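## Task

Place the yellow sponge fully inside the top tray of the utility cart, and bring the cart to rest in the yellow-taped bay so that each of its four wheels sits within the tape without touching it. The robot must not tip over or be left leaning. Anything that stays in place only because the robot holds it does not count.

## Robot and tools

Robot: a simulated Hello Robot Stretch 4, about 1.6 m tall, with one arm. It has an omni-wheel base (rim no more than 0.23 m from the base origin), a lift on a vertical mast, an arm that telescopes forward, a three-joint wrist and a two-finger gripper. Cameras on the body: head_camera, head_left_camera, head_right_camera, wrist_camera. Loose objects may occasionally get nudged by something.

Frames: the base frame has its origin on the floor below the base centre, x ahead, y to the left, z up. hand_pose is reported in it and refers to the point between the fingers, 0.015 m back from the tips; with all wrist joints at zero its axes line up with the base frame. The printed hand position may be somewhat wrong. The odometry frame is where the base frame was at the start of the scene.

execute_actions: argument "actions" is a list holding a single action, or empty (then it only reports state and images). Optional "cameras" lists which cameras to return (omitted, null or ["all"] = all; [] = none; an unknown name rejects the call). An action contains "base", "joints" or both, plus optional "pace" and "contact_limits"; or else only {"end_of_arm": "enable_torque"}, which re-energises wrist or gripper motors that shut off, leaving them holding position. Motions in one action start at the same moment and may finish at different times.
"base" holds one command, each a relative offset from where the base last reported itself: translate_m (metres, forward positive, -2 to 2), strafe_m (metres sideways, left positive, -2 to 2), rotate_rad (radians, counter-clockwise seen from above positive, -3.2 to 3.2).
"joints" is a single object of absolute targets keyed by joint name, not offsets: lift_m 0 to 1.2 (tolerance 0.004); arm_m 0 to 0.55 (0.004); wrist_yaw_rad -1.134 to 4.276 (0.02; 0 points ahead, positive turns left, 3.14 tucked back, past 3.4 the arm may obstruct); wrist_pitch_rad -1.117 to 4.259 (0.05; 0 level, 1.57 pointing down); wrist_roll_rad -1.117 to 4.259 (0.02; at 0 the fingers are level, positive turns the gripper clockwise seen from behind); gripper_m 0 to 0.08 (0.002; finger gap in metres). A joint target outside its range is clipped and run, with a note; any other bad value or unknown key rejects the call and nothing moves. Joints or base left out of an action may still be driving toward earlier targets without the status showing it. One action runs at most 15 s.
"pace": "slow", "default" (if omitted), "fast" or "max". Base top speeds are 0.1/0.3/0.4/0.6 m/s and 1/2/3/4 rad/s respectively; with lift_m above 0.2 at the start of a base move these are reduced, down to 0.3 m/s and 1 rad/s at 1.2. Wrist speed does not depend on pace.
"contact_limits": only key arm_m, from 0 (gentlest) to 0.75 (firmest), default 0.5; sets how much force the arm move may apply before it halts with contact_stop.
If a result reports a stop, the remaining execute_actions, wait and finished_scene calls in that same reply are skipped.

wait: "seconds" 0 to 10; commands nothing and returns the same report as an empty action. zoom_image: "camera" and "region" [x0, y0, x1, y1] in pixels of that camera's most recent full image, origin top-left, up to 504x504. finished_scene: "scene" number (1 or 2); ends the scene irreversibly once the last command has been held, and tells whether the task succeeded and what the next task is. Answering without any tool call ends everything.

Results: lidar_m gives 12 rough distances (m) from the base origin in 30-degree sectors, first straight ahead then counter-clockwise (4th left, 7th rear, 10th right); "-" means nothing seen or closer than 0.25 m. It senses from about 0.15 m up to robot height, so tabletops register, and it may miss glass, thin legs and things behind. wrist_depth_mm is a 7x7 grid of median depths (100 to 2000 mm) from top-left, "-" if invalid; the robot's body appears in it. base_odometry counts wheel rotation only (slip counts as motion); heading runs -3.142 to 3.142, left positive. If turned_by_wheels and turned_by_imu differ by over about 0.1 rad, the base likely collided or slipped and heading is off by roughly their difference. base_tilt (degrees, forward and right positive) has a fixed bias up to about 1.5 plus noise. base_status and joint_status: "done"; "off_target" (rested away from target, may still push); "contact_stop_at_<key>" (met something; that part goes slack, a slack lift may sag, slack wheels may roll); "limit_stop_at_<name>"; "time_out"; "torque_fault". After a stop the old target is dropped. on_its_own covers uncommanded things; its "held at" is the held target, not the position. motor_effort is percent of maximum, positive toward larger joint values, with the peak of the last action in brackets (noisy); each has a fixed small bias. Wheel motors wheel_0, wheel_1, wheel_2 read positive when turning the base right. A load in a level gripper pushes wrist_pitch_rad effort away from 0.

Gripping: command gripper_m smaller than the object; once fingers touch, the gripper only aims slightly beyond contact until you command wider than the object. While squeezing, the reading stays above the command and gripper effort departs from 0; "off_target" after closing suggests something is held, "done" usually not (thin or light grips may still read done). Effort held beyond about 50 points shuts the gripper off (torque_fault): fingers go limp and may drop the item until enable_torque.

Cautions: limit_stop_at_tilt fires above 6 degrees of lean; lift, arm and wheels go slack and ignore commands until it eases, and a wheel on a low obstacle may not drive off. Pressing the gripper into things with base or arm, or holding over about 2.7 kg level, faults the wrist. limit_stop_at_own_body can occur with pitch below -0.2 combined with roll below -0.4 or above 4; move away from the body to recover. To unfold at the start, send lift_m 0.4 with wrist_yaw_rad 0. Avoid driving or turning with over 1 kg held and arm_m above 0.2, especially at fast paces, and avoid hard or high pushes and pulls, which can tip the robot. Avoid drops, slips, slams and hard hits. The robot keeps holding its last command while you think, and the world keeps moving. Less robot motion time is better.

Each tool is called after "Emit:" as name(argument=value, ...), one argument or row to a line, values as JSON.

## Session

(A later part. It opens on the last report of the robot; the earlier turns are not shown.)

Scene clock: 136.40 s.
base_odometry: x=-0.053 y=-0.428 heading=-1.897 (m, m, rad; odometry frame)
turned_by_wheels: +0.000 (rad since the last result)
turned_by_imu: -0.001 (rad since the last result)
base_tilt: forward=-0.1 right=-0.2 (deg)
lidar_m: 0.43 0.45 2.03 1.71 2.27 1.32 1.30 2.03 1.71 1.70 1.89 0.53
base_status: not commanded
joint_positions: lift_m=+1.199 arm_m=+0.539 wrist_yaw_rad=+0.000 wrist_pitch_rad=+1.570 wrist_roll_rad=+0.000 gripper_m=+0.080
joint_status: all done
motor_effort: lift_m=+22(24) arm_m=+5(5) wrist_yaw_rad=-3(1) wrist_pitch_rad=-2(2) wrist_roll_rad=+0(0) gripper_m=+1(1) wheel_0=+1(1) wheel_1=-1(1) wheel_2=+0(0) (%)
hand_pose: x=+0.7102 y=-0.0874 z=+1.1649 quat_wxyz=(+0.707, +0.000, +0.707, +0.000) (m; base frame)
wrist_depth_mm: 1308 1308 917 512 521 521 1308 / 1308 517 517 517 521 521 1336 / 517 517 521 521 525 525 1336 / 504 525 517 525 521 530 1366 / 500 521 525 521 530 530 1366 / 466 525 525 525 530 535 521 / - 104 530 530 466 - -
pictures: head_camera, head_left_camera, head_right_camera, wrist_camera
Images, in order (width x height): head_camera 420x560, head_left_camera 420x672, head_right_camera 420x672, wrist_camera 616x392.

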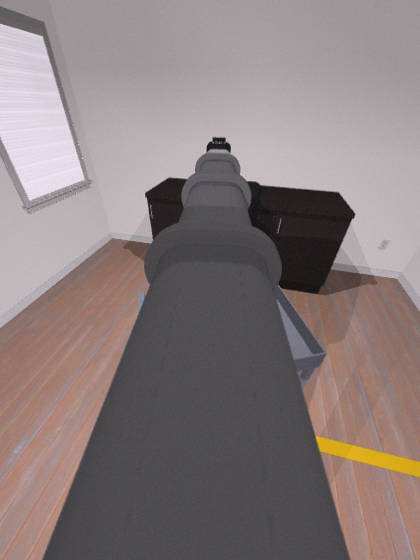

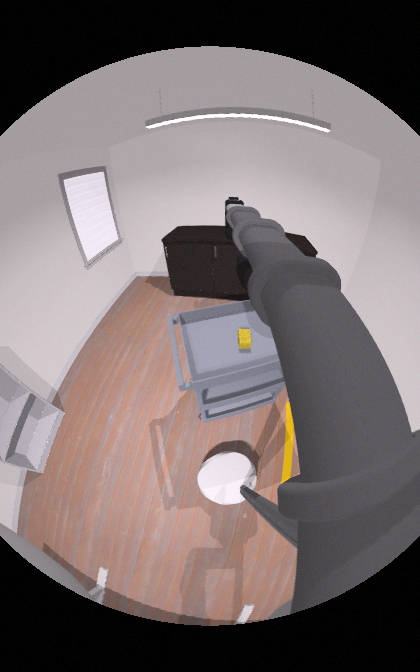

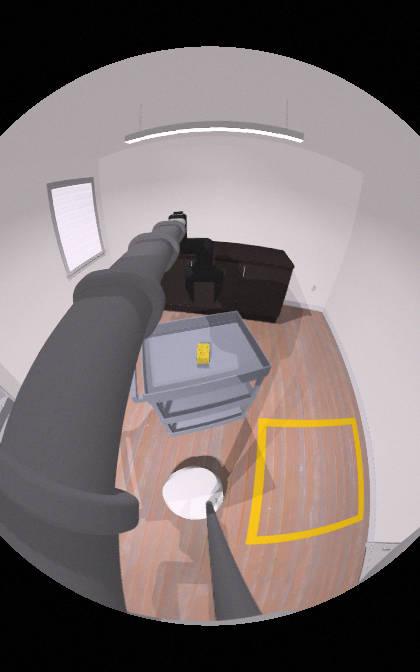

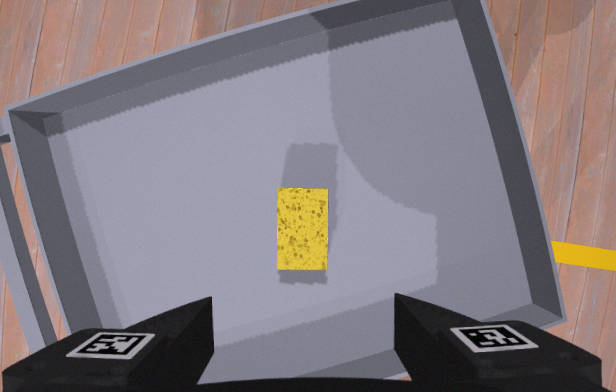

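Emit:
execute_actions(
  actions=[
    {"joints":{"arm_m":0.36,"wrist_roll_rad":1.33,"gripper_m":0.07}},
  ],
  cameras=["wrist_camera"],
)

Emit:
execute_actions(
  actions=[
    {"joints":{"lift_m":0.98}},
  ],
  cameras=["wrist_camera","head_right_camera"],
)

Scene clock: 217.23 s.
base_odometry: x=-0.053 y=-0.428 heading=-1.897 (m, m, rad; odometry frame)
turned_by_wheels: +0.000 (rad since the last result)
turned_by_imu: -0.001 (rad since the last result)
base_tilt: forward=+0.0 right=-0.2 (deg)
lidar_m: 0.45 0.46 2.03 1.73 2.28 1.31 1.31 2.04 1.70 1.68 1.90 0.53
base_status: not commanded
joint_positions: lift_m=+1.199 arm_m=+0.361 wrist_yaw_rad=+0.000 wrist_pitch_rad=+1.570 wrist_roll_rad=+1.330 gripper_m=+0.070
joint_status: all done
motor_effort: lift_m=+22(22) arm_m=-5(6) wrist_yaw_rad=-1(0) wrist_pitch_rad=-2(2) wrist_roll_rad=+2(6) gripper_m=-3(7) wheel_0=+1(1) wheel_1=-1(1) wheel_2=+0(0) (%)
hand_pose: x=+0.5320 y=-0.0874 z=+1.1649 quat_wxyz=(+0.557, +0.436, +0.556, -0.436) (m; base frame)
wrist_depth_mm: 512 517 512 521 1308 1366 1366 / 512 517 521 521 1366 1366 1366 / 512 517 521 525 1336 1366 1366 / 512 477 521 525 1308 1366 1366 / 517 521 525 525 1229 1118 1366 / 521 521 517 525 1138 1118 1397 / - - 342 525 145 - -
pictures: wrist_camera
Images, in order (width x height): wrist_camera 616x392.

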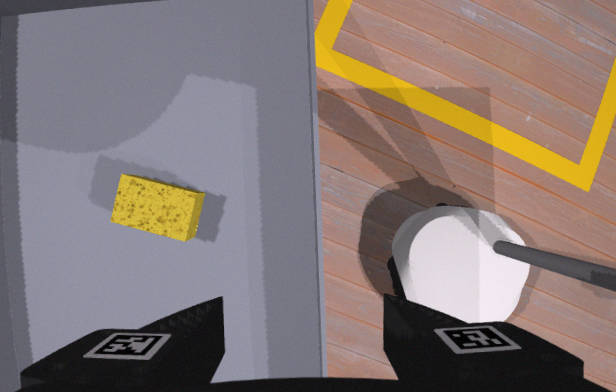

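Scene clock: 219.23 s.
base_odometry: x=-0.053 y=-0.428 heading=-1.897 (m, m, rad; odometry frame)
turned_by_wheels: +0.000 (rad since the last result)
turned_by_imu: -0.001 (rad since the last result)
base_tilt: forward=+0.0 right=-0.2 (deg)
lidar_m: 0.44 0.44 2.04 1.72 2.27 1.32 1.30 2.04 1.68 1.68 1.89 0.51
base_status: not commanded
joint_positions: lift_m=+0.980 arm_m=+0.361 wrist_yaw_rad=+0.000 wrist_pitch_rad=+1.570 wrist_roll_rad=+1.330 gripper_m=+0.070
joint_status: all done
motor_effort: lift_m=+17(20) arm_m=-6(5) wrist_yaw_rad=-1(1) wrist_pitch_rad=-3(2) wrist_roll_rad=+1(2) gripper_m=-2(1) wheel_0=+1(1) wheel_1=-1(1) wheel_2=+0(0) (%)
hand_pose: x=+0.5320 y=-0.0874 z=+0.9457 quat_wxyz=(+0.557, +0.436, +0.556, -0.436) (m; base frame)
wrist_depth_mm: 297 298 300 300 1098 1118 1118 / 296 300 300 301 1098 1118 1138 / 297 300 301 303 1118 1138 1118 / 253 300 301 303 1138 1118 1138 / 254 301 301 303 1118 904 917 / 300 301 303 304 946 904 904 / - - 232 306 145 - -
pictures: head_right_camera, wrist_camera
Images, in order (width x height): head_right_camera 420x672, wrist_camera 616x392.

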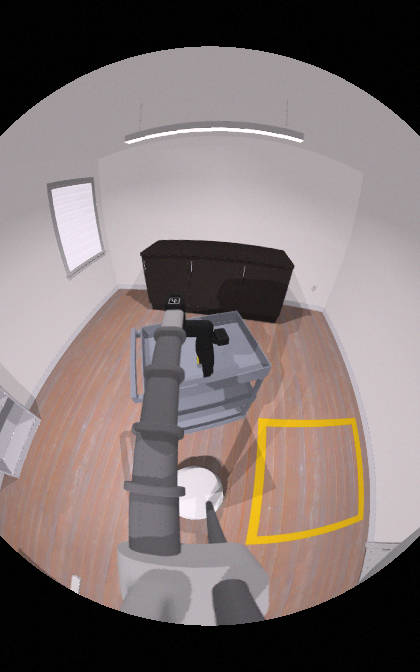

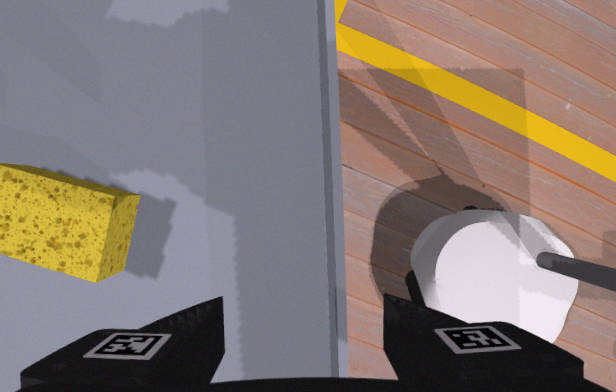

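Emit:
execute_actions(
  actions=[
    {"joints":{"arm_m":0.335,"lift_m":0.93}},
  ],
  cameras=["wrist_camera"],
)

Emit:
execute_actions(
  actions=[
    {"joints":{"lift_m":0.882}},
  ],
  cameras=["wrist_camera"],
)

Scene clock: 227.20 s.
base_odometry: x=-0.053 y=-0.428 heading=-1.897 (m, m, rad; odometry frame)
turned_by_wheels: +0.000 (rad since the last result)
turned_by_imu: -0.001 (rad since the last result)
base_tilt: forward=-0.1 right=-0.1 (deg)
lidar_m: 0.44 0.44 2.05 1.73 2.28 1.31 1.30 2.03 1.70 1.68 1.88 0.51
base_status: not commanded
joint_positions: lift_m=+0.930 arm_m=+0.336 wrist_yaw_rad=+0.000 wrist_pitch_rad=+1.570 wrist_roll_rad=+1.330 gripper_m=+0.070
joint_status: all done
motor_effort: lift_m=+17(18) arm_m=-6(6) wrist_yaw_rad=+0(1) wrist_pitch_rad=-2(2) wrist_roll_rad=+2(1) gripper_m=-2(3) wheel_0=+1(1) wheel_1=-1(1) wheel_2=+0(1) (%)
hand_pose: x=+0.5070 y=-0.0874 z=+0.8957 quat_wxyz=(+0.557, +0.436, +0.556, -0.436) (m; base frame)
wrist_depth_mm: 247 249 250 1042 1060 1060 1078 / 248 249 251 1042 1060 1060 1078 / 248 249 251 1060 1060 1060 1098 / 242 251 252 1060 1060 1078 1098 / 240 251 252 1060 1060 854 854 / 250 251 252 1060 866 842 866 / - - 207 255 145 - -
pictures: wrist_camera
Images, in order (width x height): wrist_camera 616x392.

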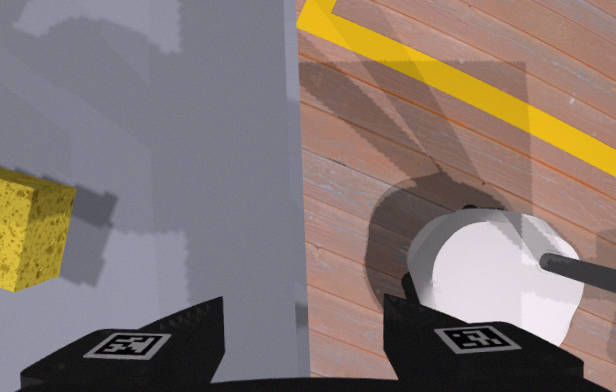

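Scene clock: 228.30 s.
base_odometry: x=-0.053 y=-0.428 heading=-1.897 (m, m, rad; odometry frame)
turned_by_wheels: +0.000 (rad since the last result)
turned_by_imu: +0.000 (rad since the last result)
base_tilt: forward=-0.1 right=-0.2 (deg)
lidar_m: 0.44 0.44 2.05 1.73 2.28 1.31 1.32 2.04 1.70 1.68 1.88 0.52
base_status: not commanded
joint_positions: lift_m=+0.882 arm_m=+0.336 wrist_yaw_rad=+0.000 wrist_pitch_rad=+1.570 wrist_roll_rad=+1.330 gripper_m=+0.070
joint_status: all done
motor_effort: lift_m=+18(17) arm_m=-5(5) wrist_yaw_rad=-1(0) wrist_pitch_rad=-2(2) wrist_roll_rad=+1(2) gripper_m=-1(2) wheel_0=+1(1) wheel_1=-1(1) wheel_2=+0(0) (%)
hand_pose: x=+0.5070 y=-0.0874 z=+0.8477 quat_wxyz=(+0.557, +0.436, +0.556, -0.436) (m; base frame)
wrist_depth_mm: 200 201 202 991 1008 1008 1008 / 200 202 203 991 1025 1008 1025 / 201 202 204 1008 1025 1008 1042 / 202 203 204 1025 1025 1025 1042 / 202 204 205 1008 1008 809 809 / 202 203 204 206 854 809 820 / - - 182 206 145 - -
pictures: wrist_camera
Images, in order (width x height): wrist_camera 616x392.

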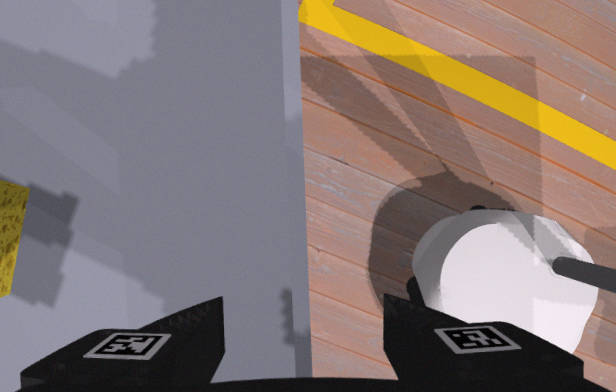

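Emit:
execute_actions(
  actions=[
    {"joints":{"gripper_m":0.0}},
  ],
  cameras=["wrist_camera"],
)

Emit:
execute_actions(
  actions=[
    {"base":{"translate_m":-0.15},"pace":"slow"},
  ],
  cameras=["wrist_camera","head_right_camera"],
)

Scene clock: 232.27 s.
base_odometry: x=-0.053 y=-0.428 heading=-1.897 (m, m, rad; odometry frame)
turned_by_wheels: +0.000 (rad since the last result)
turned_by_imu: -0.001 (rad since the last result)
base_tilt: forward=-0.1 right=-0.2 (deg)
lidar_m: 0.45 0.45 2.05 1.73 2.28 1.31 1.31 2.02 1.69 1.68 1.89 0.53
base_status: not commanded
joint_positions: lift_m=+0.882 arm_m=+0.336 wrist_yaw_rad=+0.001 wrist_pitch_rad=+1.568 wrist_roll_rad=+1.328 gripper_m=+0.004
joint_status: gripper_m off_target (ended at +0.004, target +0.000)
on_its_own: gripper_m is held at +0.003, not at your +0.000, by its contact guard: the fingers met something
motor_effort: lift_m=+18(18) arm_m=-5(5) wrist_yaw_rad=-5(5) wrist_pitch_rad=+4(4) wrist_roll_rad=+6(6) gripper_m=-26(25) wheel_0=+1(1) wheel_1=-1(1) wheel_2=+0(0) (%)
hand_pose: x=+0.5075 y=-0.0874 z=+0.8477 quat_wxyz=(+0.558, +0.436, +0.556, -0.435) (m; base frame)
wrist_depth_mm: 201 201 203 1008 1025 1008 1025 / 200 202 203 991 1008 1008 1025 / 202 202 204 1008 1008 1025 1025 / 202 203 204 1008 1025 1025 1025 / 202 203 204 205 1008 809 809 / 203 204 204 139 1025 798 798 / 203 204 - 135 - 809 809
pictures: wrist_camera
Images, in order (width x height): wrist_camera 616x392.

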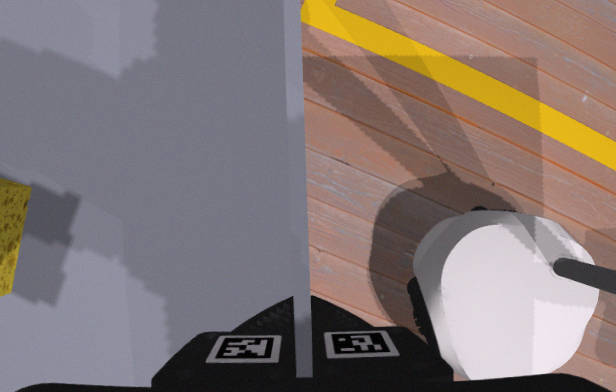

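Scene clock: 235.07 s.
base_odometry: x=-0.005 y=-0.286 heading=-1.899 (m, m, rad; odometry frame)
turned_by_wheels: -0.002 (rad since the last result)
turned_by_imu: -0.004 (rad since the last result)
base_tilt: forward=-0.1 right=-0.2 (deg)
lidar_m: 0.45 0.47 1.76 1.75 1.40 1.15 1.16 2.00 1.66 1.64 1.85 0.53
base_status: done
joint_positions: lift_m=+0.882 arm_m=+0.336 wrist_yaw_rad=-0.005 wrist_pitch_rad=+1.563 wrist_roll_rad=+1.336 gripper_m=+0.004
joint_status: not commanded
on_its_own: gripper_m is held at +0.003, not at your +0.000, by its contact guard: the fingers met something; wrist_yaw_rad is at rest, and its effort (+14) is outside its rest range (-13 to +13); wrist_roll_rad is at rest, and its effort (-18) is outside its rest range (-13 to +13)
motor_effort: lift_m=+19(19) arm_m=-5(5) wrist_yaw_rad=+14(21) wrist_pitch_rad=+17(32) wrist_roll_rad=-18(18) gripper_m=-31(33) wheel_0=-14(12) wheel_1=-8(11) wheel_2=+0(15) (%)
hand_pose: x=+0.5080 y=-0.0874 z=+0.8476 quat_wxyz=(+0.556, +0.441, +0.552, -0.438) (m; base frame)
wrist_depth_mm: 202 203 204 204 1008 1025 1008 / 202 203 204 204 1025 1008 1025 / 202 203 204 205 1008 1008 1025 / 202 204 204 206 1025 1025 1042 / 203 204 204 206 1025 809 809 / 204 204 205 156 1042 798 798 / 204 204 - 136 - 798 809
pictures: head_right_camera, wrist_camera
Images, in order (width x height): head_right_camera 420x672, wrist_camera 616x392.

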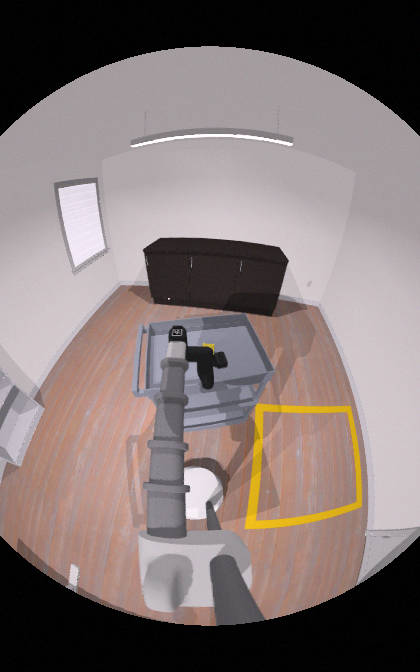

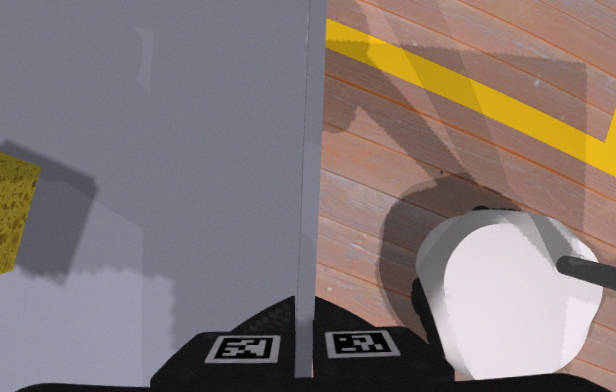

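Emit:
execute_actions(
  actions=[
    {"base":{"strafe_m":-0.25},"pace":"slow"},
  ],
  cameras=["wrist_camera","head_right_camera"],
)

Scene clock: 244.43 s.
base_odometry: x=-0.241 y=-0.206 heading=-1.898 (m, m, rad; odometry frame)
turned_by_wheels: +0.001 (rad since the last result)
turned_by_imu: +0.002 (rad since the last result)
base_tilt: forward=-0.1 right=-0.2 (deg)
lidar_m: 0.41 0.40 2.02 1.99 1.47 1.21 1.21 1.72 1.41 1.41 1.58 0.54
base_status: done
joint_positions: lift_m=+0.882 arm_m=+0.336 wrist_yaw_rad=+0.008 wrist_pitch_rad=+1.570 wrist_roll_rad=+1.321 gripper_m=+0.005
joint_status: not commanded
on_its_own: gripper_m is held at +0.003, not at your +0.000, by its contact guard: the fingers met something; wrist_yaw_rad is at rest, and its effort (-26) is outside its rest range (-13 to +13); wrist_roll_rad is at rest, and its effort (+26) is outside its rest range (-13 to +13)
motor_effort: lift_m=+19(19) arm_m=-4(5) wrist_yaw_rad=-26(25) wrist_pitch_rad=-2(17) wrist_roll_rad=+26(27) gripper_m=-45(44) wheel_0=+10(12) wheel_1=+0(11) wheel_2=+2(3) (%)
hand_pose: x=+0.5074 y=-0.0874 z=+0.8476 quat_wxyz=(+0.560, +0.432, +0.560, -0.431) (m; base frame)
wrist_depth_mm: 200 200 201 991 1025 1025 1025 / 200 202 202 1008 1008 1025 1008 / 201 202 203 1008 1025 1008 1025 / 201 202 204 1008 1008 1025 1042 / 202 203 204 1025 1025 809 798 / 202 204 204 148 991 809 809 / 202 204 - 135 - 798 809
pictures: head_right_camera, wrist_camera
Images, in order (width x height): head_right_camera 420x672, wrist_camera 616x392.

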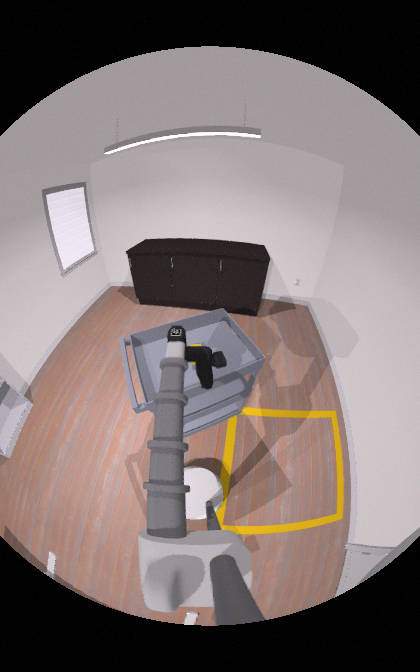

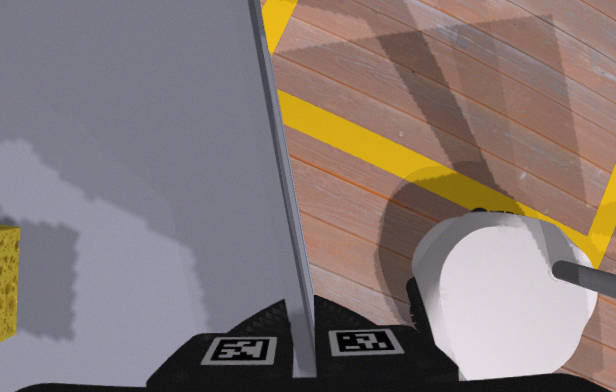

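Emit:
execute_actions(
  actions=[
    {"joints":{"wrist_roll_rad":1.2},"pace":"slow"},
  ],
  cameras=[],
)

Emit:
execute_actions(
  actions=[
    {"base":{"translate_m":-0.12},"joints":{"wrist_roll_rad":1.3},"pace":"slow"},
  ],
  cameras=["wrist_camera","head_right_camera"],
)

Scene clock: 283.70 s.
base_odometry: x=-0.241 y=-0.206 heading=-1.898 (m, m, rad; odometry frame)
turned_by_wheels: +0.000 (rad since the last result)
turned_by_imu: -0.001 (rad since the last result)
base_tilt: forward=-0.1 right=-0.2 (deg)
lidar_m: 0.42 0.40 2.02 1.99 1.47 1.21 1.22 1.70 1.41 1.40 1.59 0.53
base_status: not commanded
joint_positions: lift_m=+0.882 arm_m=+0.336 wrist_yaw_rad=+0.004 wrist_pitch_rad=+1.569 wrist_roll_rad=+1.196 gripper_m=+0.004
joint_status: all done
on_its_own: gripper_m is held at +0.003, not at your +0.000, by its contact guard: the fingers met something
motor_effort: lift_m=+19(19) arm_m=-4(3) wrist_yaw_rad=-11(25) wrist_pitch_rad=+1(1) wrist_roll_rad=+11(25) gripper_m=-30(44) wheel_0=+10(10) wheel_1=+0(0) wheel_2=+2(2) (%)
hand_pose: x=+0.5072 y=-0.0874 z=+0.8476 quat_wxyz=(+0.586, +0.397, +0.585, -0.397) (m; base frame)
wrist_depth_mm: 200 202 202 991 1008 1008 1025 / 200 201 202 1008 1025 1025 1025 / 200 202 203 1008 1008 1008 1008 / 202 202 204 1008 1025 1008 1025 / 202 203 204 1025 1042 820 1025 / 202 203 205 139 878 809 809 / 203 204 - 135 - 798 809
pictures: none
No camera images: the call's "cameras" was empty. Leave "cameras" out to get every camera's image.

Scene clock: 286.20 s.
base_odometry: x=-0.203 y=-0.092 heading=-1.899 (m, m, rad; odometry frame)
turned_by_wheels: -0.001 (rad since the last result)
turned_by_imu: -0.003 (rad since the last result)
base_tilt: forward=-0.1 right=-0.1 (deg)
lidar_m: 0.45 0.46 2.04 2.01 1.32 1.08 1.09 1.68 1.40 1.37 1.55 0.53
base_status: done
joint_positions: lift_m=+0.882 arm_m=+0.336 wrist_yaw_rad=-0.004 wrist_pitch_rad=+1.563 wrist_roll_rad=+1.305 gripper_m=+0.004
joint_status: all done
on_its_own: gripper_m is held at +0.003, not at your +0.000, by its contact guard: the fingers met something; wrist_roll_rad is at rest, and its effort (-15) is outside its rest range (-13 to +13)
motor_effort: lift_m=+19(19) arm_m=-4(4) wrist_yaw_rad=+11(32) wrist_pitch_rad=+19(27) wrist_roll_rad=-15(24) gripper_m=-31(40) wheel_0=-12(15) wheel_1=-7(8) wheel_2=+0(15) (%)
hand_pose: x=+0.5079 y=-0.0874 z=+0.8476 quat_wxyz=(+0.563, +0.432, +0.559, -0.429) (m; base frame)
wrist_depth_mm: 202 202 203 204 1025 1008 1008 / 201 202 204 205 1008 1025 1025 / 202 203 204 205 1008 1025 1025 / 202 204 204 204 1008 1008 1025 / 203 204 205 206 1008 798 809 / 203 204 205 156 1008 809 809 / 204 205 - 136 - 809 798
pictures: head_right_camera, wrist_camera
Images, in order (width x height): head_right_camera 420x672, wrist_camera 616x392.

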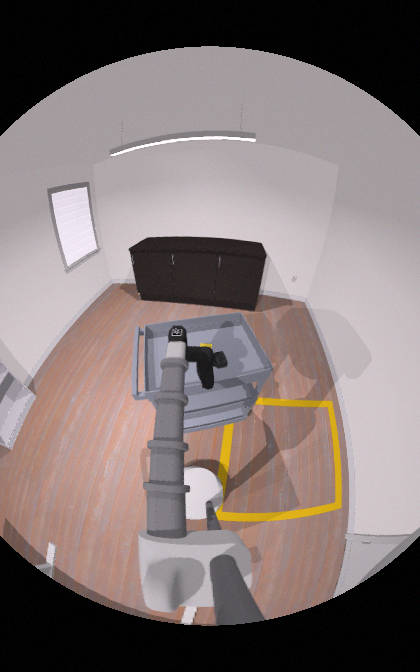

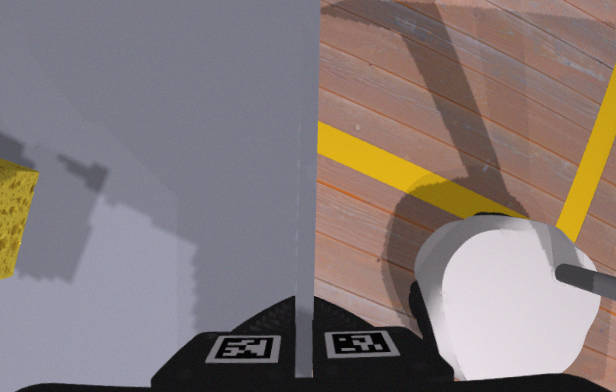

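Emit:
execute_actions(
  actions=[
    {"base":{"translate_m":-0.14},"joints":{"wrist_roll_rad":1.5},"pace":"slow"},
  ],
  cameras=["wrist_camera"],
)

Emit:
execute_actions(
  actions=[
    {"base":{"translate_m":-0.14},"joints":{"wrist_roll_rad":1.7},"pace":"slow"},
  ],
  cameras=["wrist_camera","head_right_camera","head_left_camera"],
)

Scene clock: 296.30 s.
base_odometry: x=-0.158 y=+0.040 heading=-1.900 (m, m, rad; odometry frame)
turned_by_wheels: -0.001 (rad since the last result)
turned_by_imu: -0.002 (rad since the last result)
base_tilt: forward=-0.1 right=-0.2 (deg)
lidar_m: 0.48 0.49 2.06 2.06 1.15 0.97 0.95 1.64 1.37 1.35 1.51 0.51
base_status: done
joint_positions: lift_m=+0.882 arm_m=+0.336 wrist_yaw_rad=-0.002 wrist_pitch_rad=+1.563 wrist_roll_rad=+1.504 gripper_m=+0.004
joint_status: all done
on_its_own: gripper_m is held at +0.003, not at your +0.000, by its contact guard: the fingers met something
motor_effort: lift_m=+19(19) arm_m=-4(3) wrist_yaw_rad=+5(28) wrist_pitch_rad=+17(21) wrist_roll_rad=-10(22) gripper_m=-25(34) wheel_0=-9(12) wheel_1=-5(9) wheel_2=+4(12) (%)
hand_pose: x=+0.5079 y=-0.0874 z=+0.8476 quat_wxyz=(+0.518, +0.485, +0.514, -0.482) (m; base frame)
wrist_depth_mm: 202 202 204 204 1025 1008 1025 / 202 203 204 204 1008 1025 1008 / 202 203 204 205 1008 1025 1025 / 202 203 204 205 1025 809 809 / 203 204 205 206 1025 788 809 / 204 204 204 139 1008 809 798 / 204 205 - 135 - 1042 1042
pictures: wrist_camera
Images, in order (width x height): wrist_camera 616x392.

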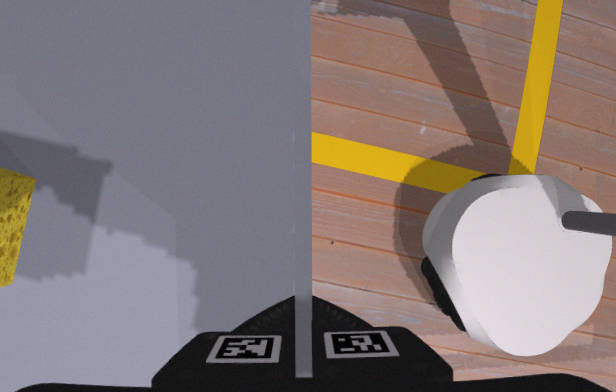

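Scene clock: 298.97 s.
base_odometry: x=-0.113 y=+0.172 heading=-1.901 (m, m, rad; odometry frame)
turned_by_wheels: -0.001 (rad since the last result)
turned_by_imu: -0.001 (rad since the last result)
base_tilt: forward=-0.1 right=-0.1 (deg)
lidar_m: 0.49 0.55 2.09 2.08 0.99 0.82 0.82 1.59 1.34 1.32 1.47 0.50
base_status: done
joint_positions: lift_m=+0.882 arm_m=+0.336 wrist_yaw_rad=-0.001 wrist_pitch_rad=+1.563 wrist_roll_rad=+1.702 gripper_m=+0.004
joint_status: all done
on_its_own: gripper_m is held at +0.003, not at your +0.000, by its contact guard: the fingers met something
motor_effort: lift_m=+19(19) arm_m=-4(3) wrist_yaw_rad=+3(28) wrist_pitch_rad=+18(20) wrist_roll_rad=-6(27) gripper_m=-26(39) wheel_0=-7(10) wheel_1=-6(9) wheel_2=+3(11) (%)
hand_pose: x=+0.5080 y=-0.0874 z=+0.8476 quat_wxyz=(+0.468, +0.534, +0.464, -0.530) (m; base frame)
wrist_depth_mm: 202 203 203 204 1008 1025 1025 / 202 203 204 204 991 1025 1025 / 202 203 204 205 991 991 809 / 202 204 205 205 1025 798 809 / 203 204 204 206 1025 798 809 / 204 204 205 140 1025 1025 917 / 204 204 - 133 - 1025 1025
pictures: head_left_camera, head_right_camera, wrist_camera
Images, in order (width x height): head_left_camera 420x672, head_right_camera 420x672, wrist_camera 616x392.

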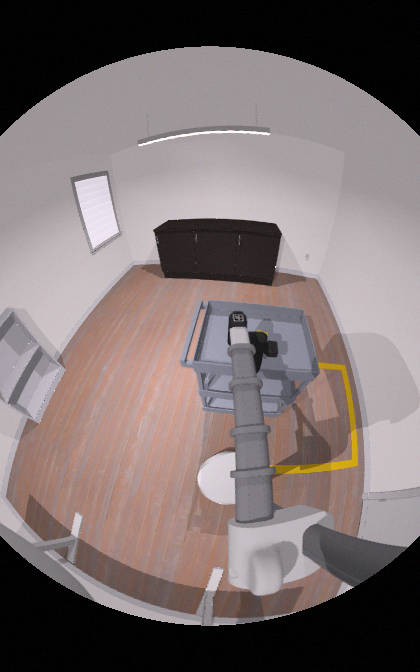

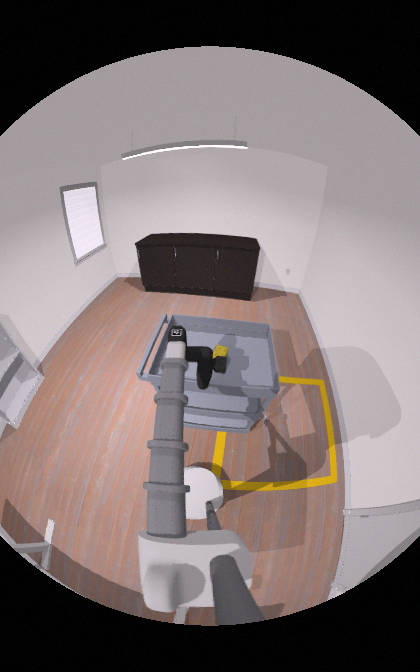

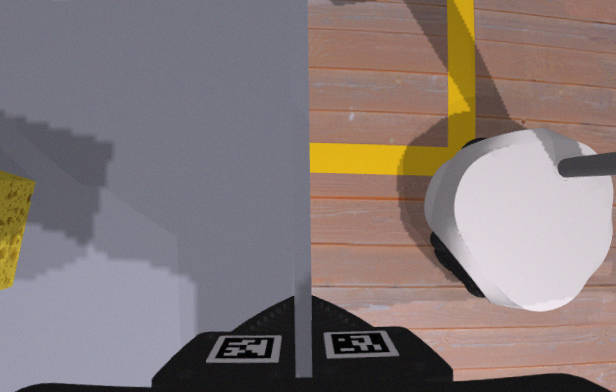

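Emit:
execute_actions(
  actions=[
    {"base":{"strafe_m":-0.12},"pace":"slow"},
  ],
  cameras=["wrist_camera"],
)

Scene clock: 310.50 s.
base_odometry: x=-0.226 y=+0.211 heading=-1.900 (m, m, rad; odometry frame)
turned_by_wheels: +0.001 (rad since the last result)
turned_by_imu: +0.000 (rad since the last result)
base_tilt: forward=-0.1 right=-0.2 (deg)
lidar_m: 0.49 0.53 2.20 2.20 1.01 0.85 0.84 1.46 1.22 1.19 1.37 0.49
base_status: done
joint_positions: lift_m=+0.882 arm_m=+0.336 wrist_yaw_rad=+0.003 wrist_pitch_rad=+1.571 wrist_roll_rad=+1.695 gripper_m=+0.004
joint_status: not commanded
on_its_own: gripper_m is held at +0.003, not at your +0.000, by its contact guard: the fingers met something; wrist_roll_rad is at rest, and its effort (+14) is outside its rest range (-13 to +13)
motor_effort: lift_m=+19(19) arm_m=-3(3) wrist_yaw_rad=-7(11) wrist_pitch_rad=-5(18) wrist_roll_rad=+14(16) gripper_m=-30(33) wheel_0=+10(15) wheel_1=-3(9) wheel_2=+1(4) (%)
hand_pose: x=+0.5067 y=-0.0874 z=+0.8476 quat_wxyz=(+0.469, +0.529, +0.469, -0.530) (m; base frame)
wrist_depth_mm: 200 202 202 1008 1008 1025 1042 / 201 202 204 1008 991 1025 1025 / 201 202 204 1008 1008 1025 1025 / 202 203 204 1025 1042 798 809 / 202 203 204 991 1025 809 809 / 202 204 205 139 1025 1025 1042 / 203 203 - 136 - 1042 1025
pictures: wrist_camera
Images, in order (width x height): wrist_camera 616x392.

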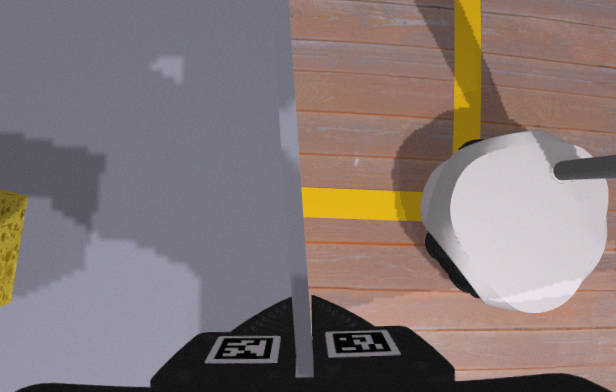

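Emit:
execute_actions(
  actions=[
    {"base":{"strafe_m":-0.18},"pace":"slow"},
  ],
  cameras=["wrist_camera"],
)

Scene clock: 315.90 s.
base_odometry: x=-0.396 y=+0.269 heading=-1.900 (m, m, rad; odometry frame)
turned_by_wheels: +0.000 (rad since the last result)
turned_by_imu: -0.001 (rad since the last result)
base_tilt: forward=-0.1 right=-0.1 (deg)
lidar_m: 0.47 0.54 2.38 2.36 1.07 0.89 0.90 1.26 1.04 1.03 1.18 0.48
base_status: done
joint_positions: lift_m=+0.882 arm_m=+0.336 wrist_yaw_rad=-0.002 wrist_pitch_rad=+1.570 wrist_roll_rad=+1.700 gripper_m=+0.004
joint_status: not commanded
on_its_own: gripper_m is held at +0.003, not at your +0.000, by its contact guard: the fingers met something
motor_effort: lift_m=+19(19) arm_m=-3(4) wrist_yaw_rad=+3(8) wrist_pitch_rad=-3(10) wrist_roll_rad=+1(15) gripper_m=-26(30) wheel_0=+8(17) wheel_1=-4(6) wheel_2=+0(1) (%)
hand_pose: x=+0.5064 y=-0.0874 z=+0.8476 quat_wxyz=(+0.466, +0.532, +0.466, -0.531) (m; base frame)
wrist_depth_mm: 200 202 203 1025 1008 1025 1025 / 201 202 204 1025 1008 1008 1025 / 201 203 203 204 1008 960 1025 / 202 204 204 205 1025 809 809 / 202 204 204 206 1025 798 809 / 202 203 204 139 1025 1025 1025 / 202 204 - 132 - 1025 1042
pictures: wrist_camera
Images, in order (width x height): wrist_camera 616x392.

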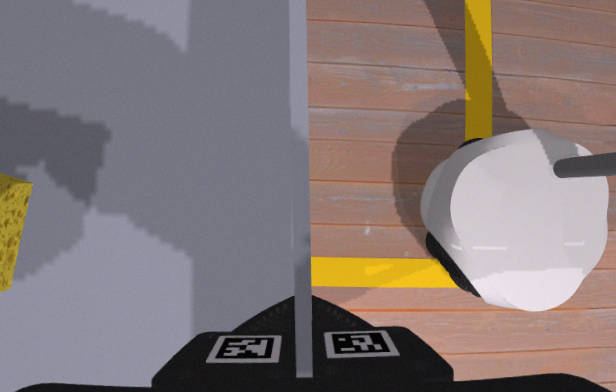

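Emit:
execute_actions(
  actions=[
    {"base":{"strafe_m":-0.33},"pace":"slow"},
  ],
  cameras=["wrist_camera"],
)

Emit:
execute_actions(
  actions=[
    {"base":{"translate_m":-0.2},"pace":"slow"},
  ],
)

Scene clock: 326.17 s.
base_odometry: x=-0.708 y=+0.375 heading=-1.900 (m, m, rad; odometry frame)
turned_by_wheels: +0.000 (rad since the last result)
turned_by_imu: -0.002 (rad since the last result)
base_tilt: forward=-0.1 right=-0.2 (deg)
lidar_m: 0.48 0.55 2.72 2.70 1.12 1.01 1.68 0.85 0.71 0.71 0.82 0.49
base_status: done
joint_positions: lift_m=+0.882 arm_m=+0.336 wrist_yaw_rad=-0.007 wrist_pitch_rad=+1.570 wrist_roll_rad=+1.705 gripper_m=+0.004
joint_status: not commanded
on_its_own: gripper_m is held at +0.003, not at your +0.000, by its contact guard: the fingers met something; wrist_yaw_rad is at rest, and its effort (+20) is outside its rest range (-13 to +13); wrist_roll_rad is at rest, and its effort (-14) is outside its rest range (-13 to +13)
motor_effort: lift_m=+19(19) arm_m=-3(4) wrist_yaw_rad=+20(19) wrist_pitch_rad=-1(2) wrist_roll_rad=-14(15) gripper_m=-29(29) wheel_0=+7(16) wheel_1=-4(6) wheel_2=+0(1) (%)
hand_pose: x=+0.5062 y=-0.0874 z=+0.8476 quat_wxyz=(+0.464, +0.534, +0.463, -0.534) (m; base frame)
wrist_depth_mm: 200 202 202 204 1008 1025 1025 / 201 202 203 204 1008 1008 1025 / 201 202 204 205 1008 878 809 / 202 203 204 205 1008 798 809 / 202 203 204 206 1008 809 809 / 202 204 204 154 1025 1025 1042 / 203 204 - 135 - 1025 1042
pictures: wrist_camera
Images, in order (width x height): wrist_camera 616x392.

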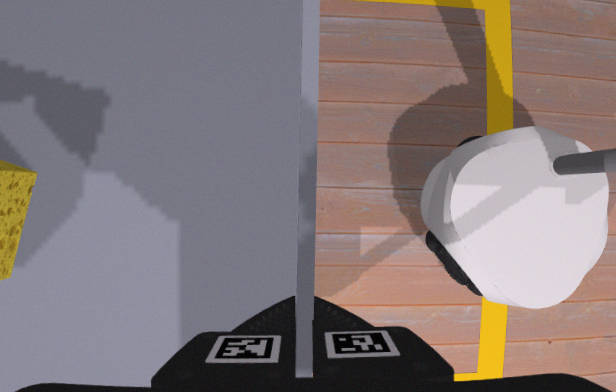

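Scene clock: 329.47 s.
base_odometry: x=-0.644 y=+0.564 heading=-1.901 (m, m, rad; odometry frame)
turned_by_wheels: -0.001 (rad since the last result)
turned_by_imu: -0.003 (rad since the last result)
base_tilt: forward=+0.0 right=-0.2 (deg)
lidar_m: 0.49 0.54 2.76 1.69 0.91 0.87 1.51 0.81 0.68 0.67 0.76 0.50
base_status: done
joint_positions: lift_m=+0.882 arm_m=+0.336 wrist_yaw_rad=+0.001 wrist_pitch_rad=+1.563 wrist_roll_rad=+1.701 gripper_m=+0.004
joint_status: not commanded
on_its_own: gripper_m is held at +0.003, not at your +0.000, by its contact guard: the fingers met something
motor_effort: lift_m=+19(19) arm_m=-4(3) wrist_yaw_rad=-2(22) wrist_pitch_rad=+17(29) wrist_roll_rad=-1(15) gripper_m=-24(29) wheel_0=-10(8) wheel_1=-5(9) wheel_2=+1(12) (%)
hand_pose: x=+0.5081 y=-0.0874 z=+0.8476 quat_wxyz=(+0.468, +0.533, +0.465, -0.529) (m; base frame)
wrist_depth_mm: 202 203 204 991 1008 1008 1025 / 202 202 204 205 1008 1008 1025 / 202 203 205 205 991 1008 1008 / 203 204 204 206 1008 798 809 / 203 204 205 205 1025 809 798 / 204 204 205 139 1025 1025 809 / 203 204 - 132 - 1025 1025
pictures: head_camera, head_left_camera, head_right_camera, wrist_camera
Images, in order (width x height): head_camera 420x560, head_left_camera 420x672, head_right_camera 420x672, wrist_camera 616x392.

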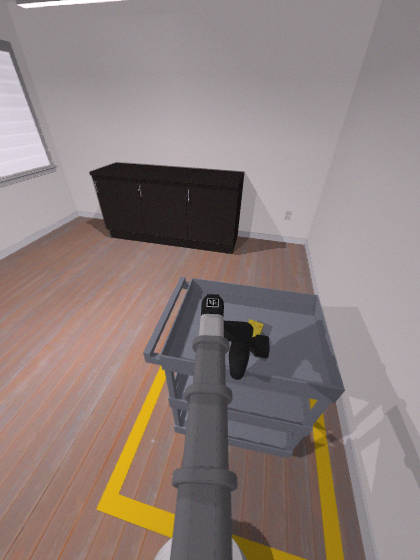

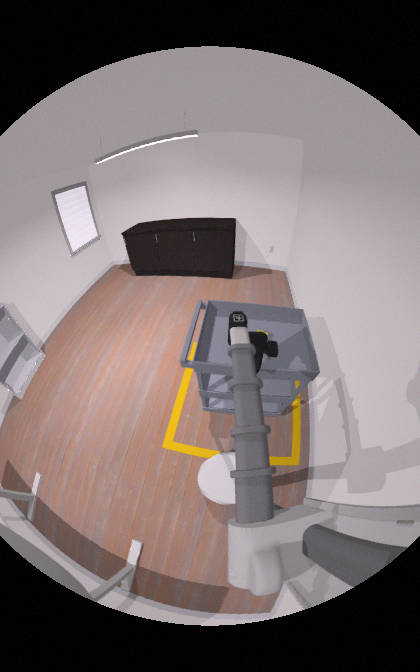

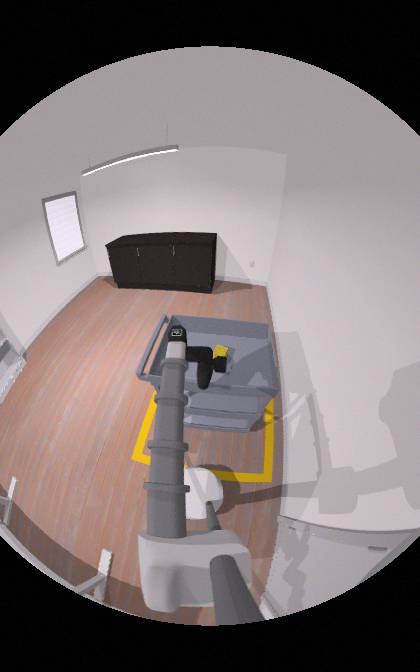

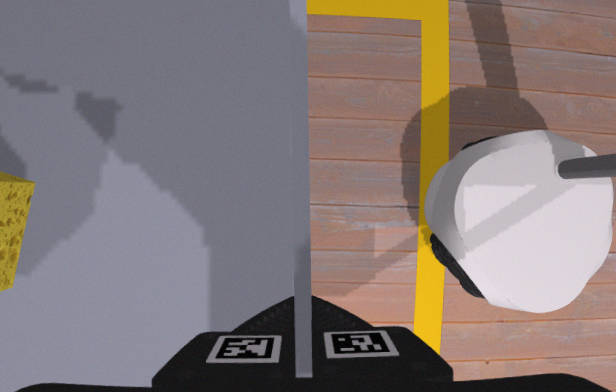

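Emit:
execute_actions(
  actions=[
    {"joints":{"gripper_m":0.06}},
  ],
  cameras=[],
)

Emit:
execute_actions(
  actions=[
    {"joints":{"lift_m":1.2}},
  ],
  cameras=[],
)

Emit:
execute_actions(
  actions=[
    {"joints":{"arm_m":0.55,"wrist_roll_rad":0.25}},
  ],
)

Scene clock: 341.47 s.
base_odometry: x=-0.644 y=+0.564 heading=-1.900 (m, m, rad; odometry frame)
turned_by_wheels: +0.001 (rad since the last result)
turned_by_imu: -0.001 (rad since the last result)
base_tilt: forward=-0.1 right=-0.1 (deg)
lidar_m: 0.49 0.55 2.74 1.72 0.92 0.87 1.52 0.81 0.67 0.67 0.76 0.51
base_status: not commanded
joint_positions: lift_m=+0.882 arm_m=+0.336 wrist_yaw_rad=+0.000 wrist_pitch_rad=+1.569 wrist_roll_rad=+1.700 gripper_m=+0.060
joint_status: all done
motor_effort: lift_m=+19(19) arm_m=-4(4) wrist_yaw_rad=-3(4) wrist_pitch_rad=+0(18) wrist_roll_rad=-1(1) gripper_m=+1(26) wheel_0=-5(10) wheel_1=-3(5) wheel_2=+2(2) (%)
hand_pose: x=+0.5068 y=-0.0874 z=+0.8476 quat_wxyz=(+0.467, +0.532, +0.466, -0.531) (m; base frame)
wrist_depth_mm: 200 202 202 1008 1025 1008 1025 / 201 202 204 1008 1008 1025 1025 / 202 202 204 1008 1025 1025 1025 / 202 202 204 1008 1008 788 809 / 202 202 204 1008 1025 809 798 / 202 203 204 1008 1025 1025 1042 / 202 - 136 1025 143 - -
pictures: none
No camera images: the call's "cameras" was empty. Leave "cameras" out to get every camera's image.

Scene clock: 343.80 s.
base_odometry: x=-0.644 y=+0.564 heading=-1.900 (m, m, rad; odometry frame)
turned_by_wheels: +0.000 (rad since the last result)
turned_by_imu: -0.001 (rad since the last result)
base_tilt: forward=-0.1 right=-0.2 (deg)
lidar_m: 0.49 0.55 2.75 1.71 0.92 0.87 1.51 0.81 0.66 0.67 0.76 0.49
base_status: not commanded
joint_positions: lift_m=+1.199 arm_m=+0.336 wrist_yaw_rad=+0.000 wrist_pitch_rad=+1.570 wrist_roll_rad=+1.700 gripper_m=+0.060
joint_status: all done
motor_effort: lift_m=+22(22) arm_m=-3(3) wrist_yaw_rad=-2(2) wrist_pitch_rad=+0(0) wrist_roll_rad=-1(1) gripper_m=+2(2) wheel_0=-5(5) wheel_1=-2(3) wheel_2=+2(2) (%)
hand_pose: x=+0.5068 y=-0.0874 z=+1.1649 quat_wxyz=(+0.467, +0.532, +0.466, -0.531) (m; base frame)
wrist_depth_mm: 517 517 517 1336 1336 1366 1336 / 517 517 521 1308 1336 1366 1336 / 521 521 521 1336 1336 1366 1366 / 517 473 521 1336 1281 1118 1336 / 517 521 521 1366 1336 1118 1366 / 517 521 521 1366 1366 1366 1366 / 521 - 136 1366 143 - -
pictures: none
No camera images: the call's "cameras" was empty. Leave "cameras" out to get every camera's image.

Scene clock: 345.53 s.
base_odometry: x=-0.644 y=+0.564 heading=-1.900 (m, m, rad; odometry frame)
turned_by_wheels: +0.000 (rad since the last result)
turned_by_imu: -0.001 (rad since the last result)
base_tilt: forward=+0.0 right=-0.2 (deg)
lidar_m: 0.48 0.54 2.75 1.72 0.91 0.87 1.52 0.82 0.67 0.67 0.76 0.49
base_status: not commanded
joint_positions: lift_m=+1.199 arm_m=+0.546 wrist_yaw_rad=+0.000 wrist_pitch_rad=+1.570 wrist_roll_rad=+0.250 gripper_m=+0.060
joint_status: all done
joint sent to its limit — the command would take arm_m past its upper limit, so that joint was sent only as far as its limit.
motor_effort: lift_m=+22(22) arm_m=+5(5) wrist_yaw_rad=-1(1) wrist_pitch_rad=-1(0) wrist_roll_rad=+0(4) gripper_m=+1(1) wheel_0=-5(5) wheel_1=-3(2) wheel_2=+2(2) (%)
hand_pose: x=+0.7175 y=-0.0874 z=+1.1649 quat_wxyz=(+0.702, +0.088, +0.701, -0.088) (m; base frame)
wrist_depth_mm: 1308 1308 1308 504 508 521 484 / 469 512 517 521 521 521 508 / 1308 517 521 521 525 525 521 / 473 521 525 525 521 530 530 / 1308 521 525 525 525 530 530 / 1336 508 525 525 525 535 535 / 1336 - 136 535 143 - -
pictures: head_camera, head_left_camera, head_right_camera, wrist_camera
Images, in order (width x height): head_camera 420x560, head_left_camera 420x672, head_right_camera 420x672, wrist_camera 616x392.

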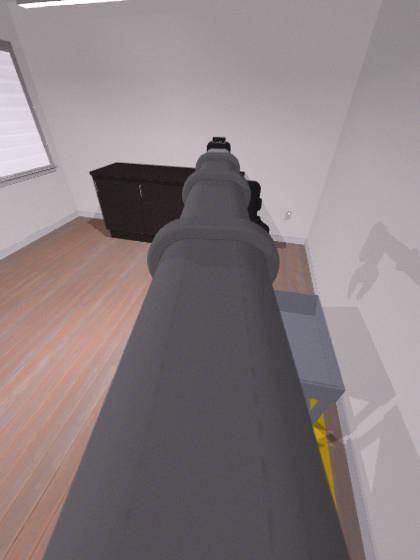

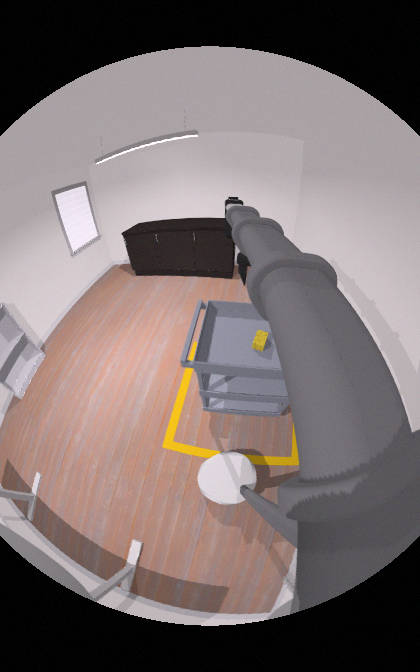

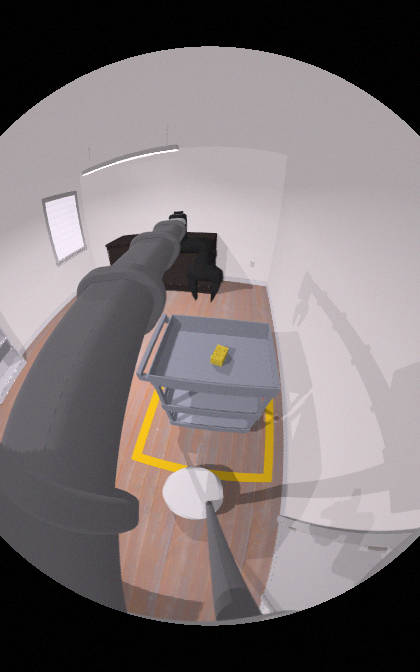

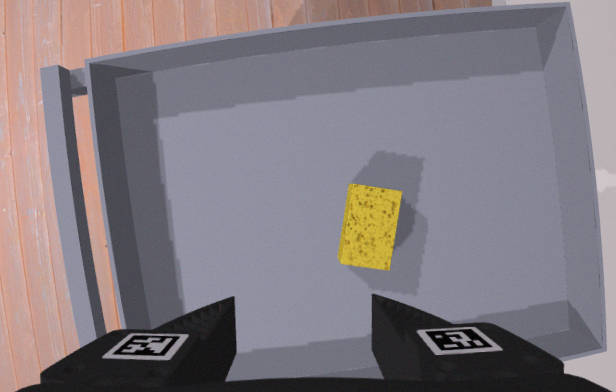

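Emit:
execute_actions(
  actions=[
    {"joints":{"arm_m":0.0,"wrist_yaw_rad":1.5,"wrist_pitch_rad":0,"wrist_roll_rad":0},"base":{"translate_m":-0.25}},
  ],
  cameras=[],
)

Emit:
execute_actions(
  actions=[
    {"joints":{"lift_m":0.3}},
  ],
  cameras=["head_camera","head_right_camera","head_left_camera"],
)

Emit:
zoom_image(
  camera="head_camera",
  region=[80,230,400,500],
)

Scene clock: 353.63 s.
base_odometry: x=-0.563 y=+0.801 heading=-1.901 (m, m, rad; odometry frame)
turned_by_wheels: -0.001 (rad since the last result)
turned_by_imu: -0.003 (rad since the last result)
base_tilt: forward=-0.1 right=-0.2 (deg)
lidar_m: 0.73 0.82 2.80 1.18 0.70 0.85 1.26 0.74 0.61 0.59 0.71 0.72
base_status: done
joint_positions: lift_m=+1.199 arm_m=+0.001 wrist_yaw_rad=+1.500 wrist_pitch_rad=+0.003 wrist_roll_rad=+0.000 gripper_m=+0.060
joint_status: all done
motor_effort: lift_m=+21(22) arm_m=-6(5) wrist_yaw_rad=-1(4) wrist_pitch_rad=-10(18) wrist_roll_rad=+0(4) gripper_m=+2(1) wheel_0=-4(12) wheel_1=-4(8) wheel_2=-1(11) (%)
hand_pose: x=+0.2741 y=+0.2060 z=+1.3769 quat_wxyz=(+0.732, -0.001, +0.001, +0.682) (m; base frame)
wrist_depth_mm: 1983 - - - - - - / - - - - - - - / - - - - - - - / - - - - - - - / - - - - - - - / 1576 1576 - - - - - / 1098 - 136 - 143 - -
pictures: none
No camera images: the call's "cameras" was empty. Leave "cameras" out to get every camera's image.

Scene clock: 357.90 s.
base_odometry: x=-0.563 y=+0.801 heading=-1.901 (m, m, rad; odometry frame)
turned_by_wheels: +0.000 (rad since the last result)
turned_by_imu: -0.001 (rad since the last result)
base_tilt: forward=-0.1 right=-0.2 (deg)
lidar_m: 0.74 0.80 2.79 1.16 0.70 0.82 1.27 0.75 0.61 0.59 0.71 0.75
base_status: not commanded
joint_positions: lift_m=+0.300 arm_m=+0.001 wrist_yaw_rad=+1.500 wrist_pitch_rad=+0.003 wrist_roll_rad=+0.000 gripper_m=+0.060
joint_status: all done
motor_effort: lift_m=+18(20) arm_m=-6(5) wrist_yaw_rad=+0(0) wrist_pitch_rad=-11(10) wrist_roll_rad=+0(1) gripper_m=+1(1) wheel_0=-4(4) wheel_1=-4(4) wheel_2=-1(0) (%)
hand_pose: x=+0.2741 y=+0.2060 z=+0.4777 quat_wxyz=(+0.732, -0.001, +0.001, +0.682) (m; base frame)
wrist_depth_mm: - - - - - - - / 1281 1756 - - - - - / - - - - - - - / 1983 - - - - - - / - - - - - - - / 1756 1756 1576 1708 1537 1618 1576 / 1229 - 136 1182 143 - -
pictures: head_camera, head_left_camera, head_right_camera
Images, in order (width x height): head_camera 420x560, head_left_camera 420x672, head_right_camera 420x672.

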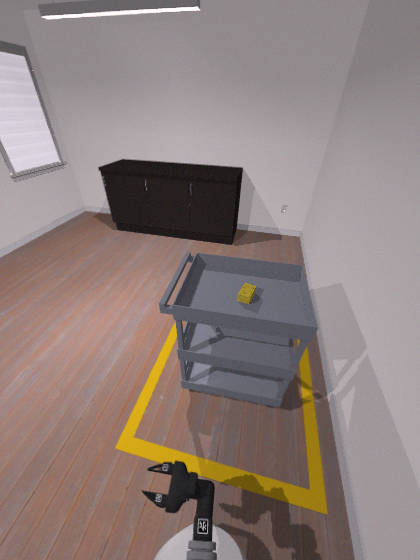

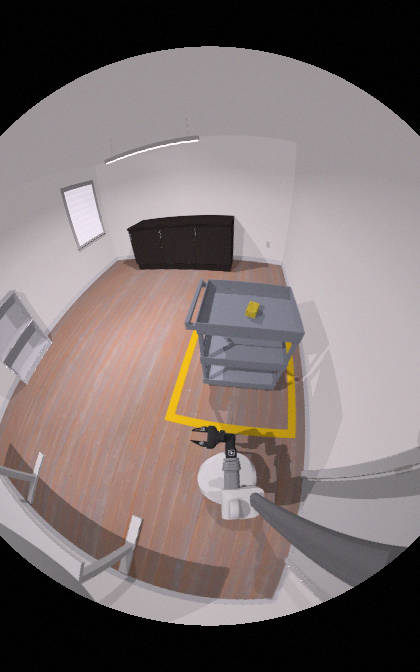

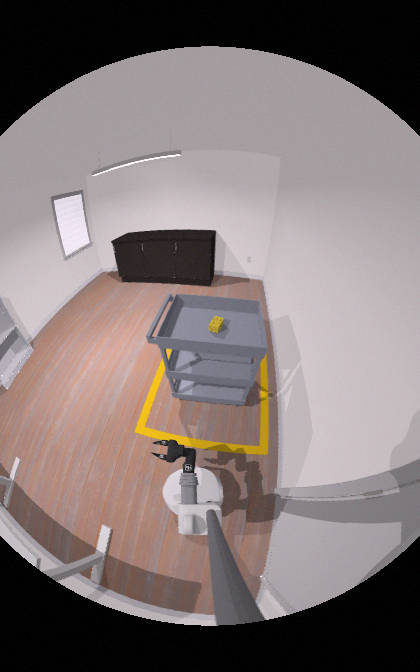

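Region (80, 230, 400, 500) of head_camera's 420x560 image, scaled by 1.575, with more detail than that image has; it fills the top 425 rows of this view, and the rest is white.

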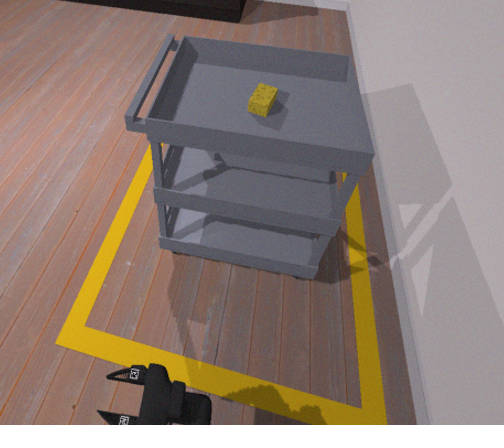

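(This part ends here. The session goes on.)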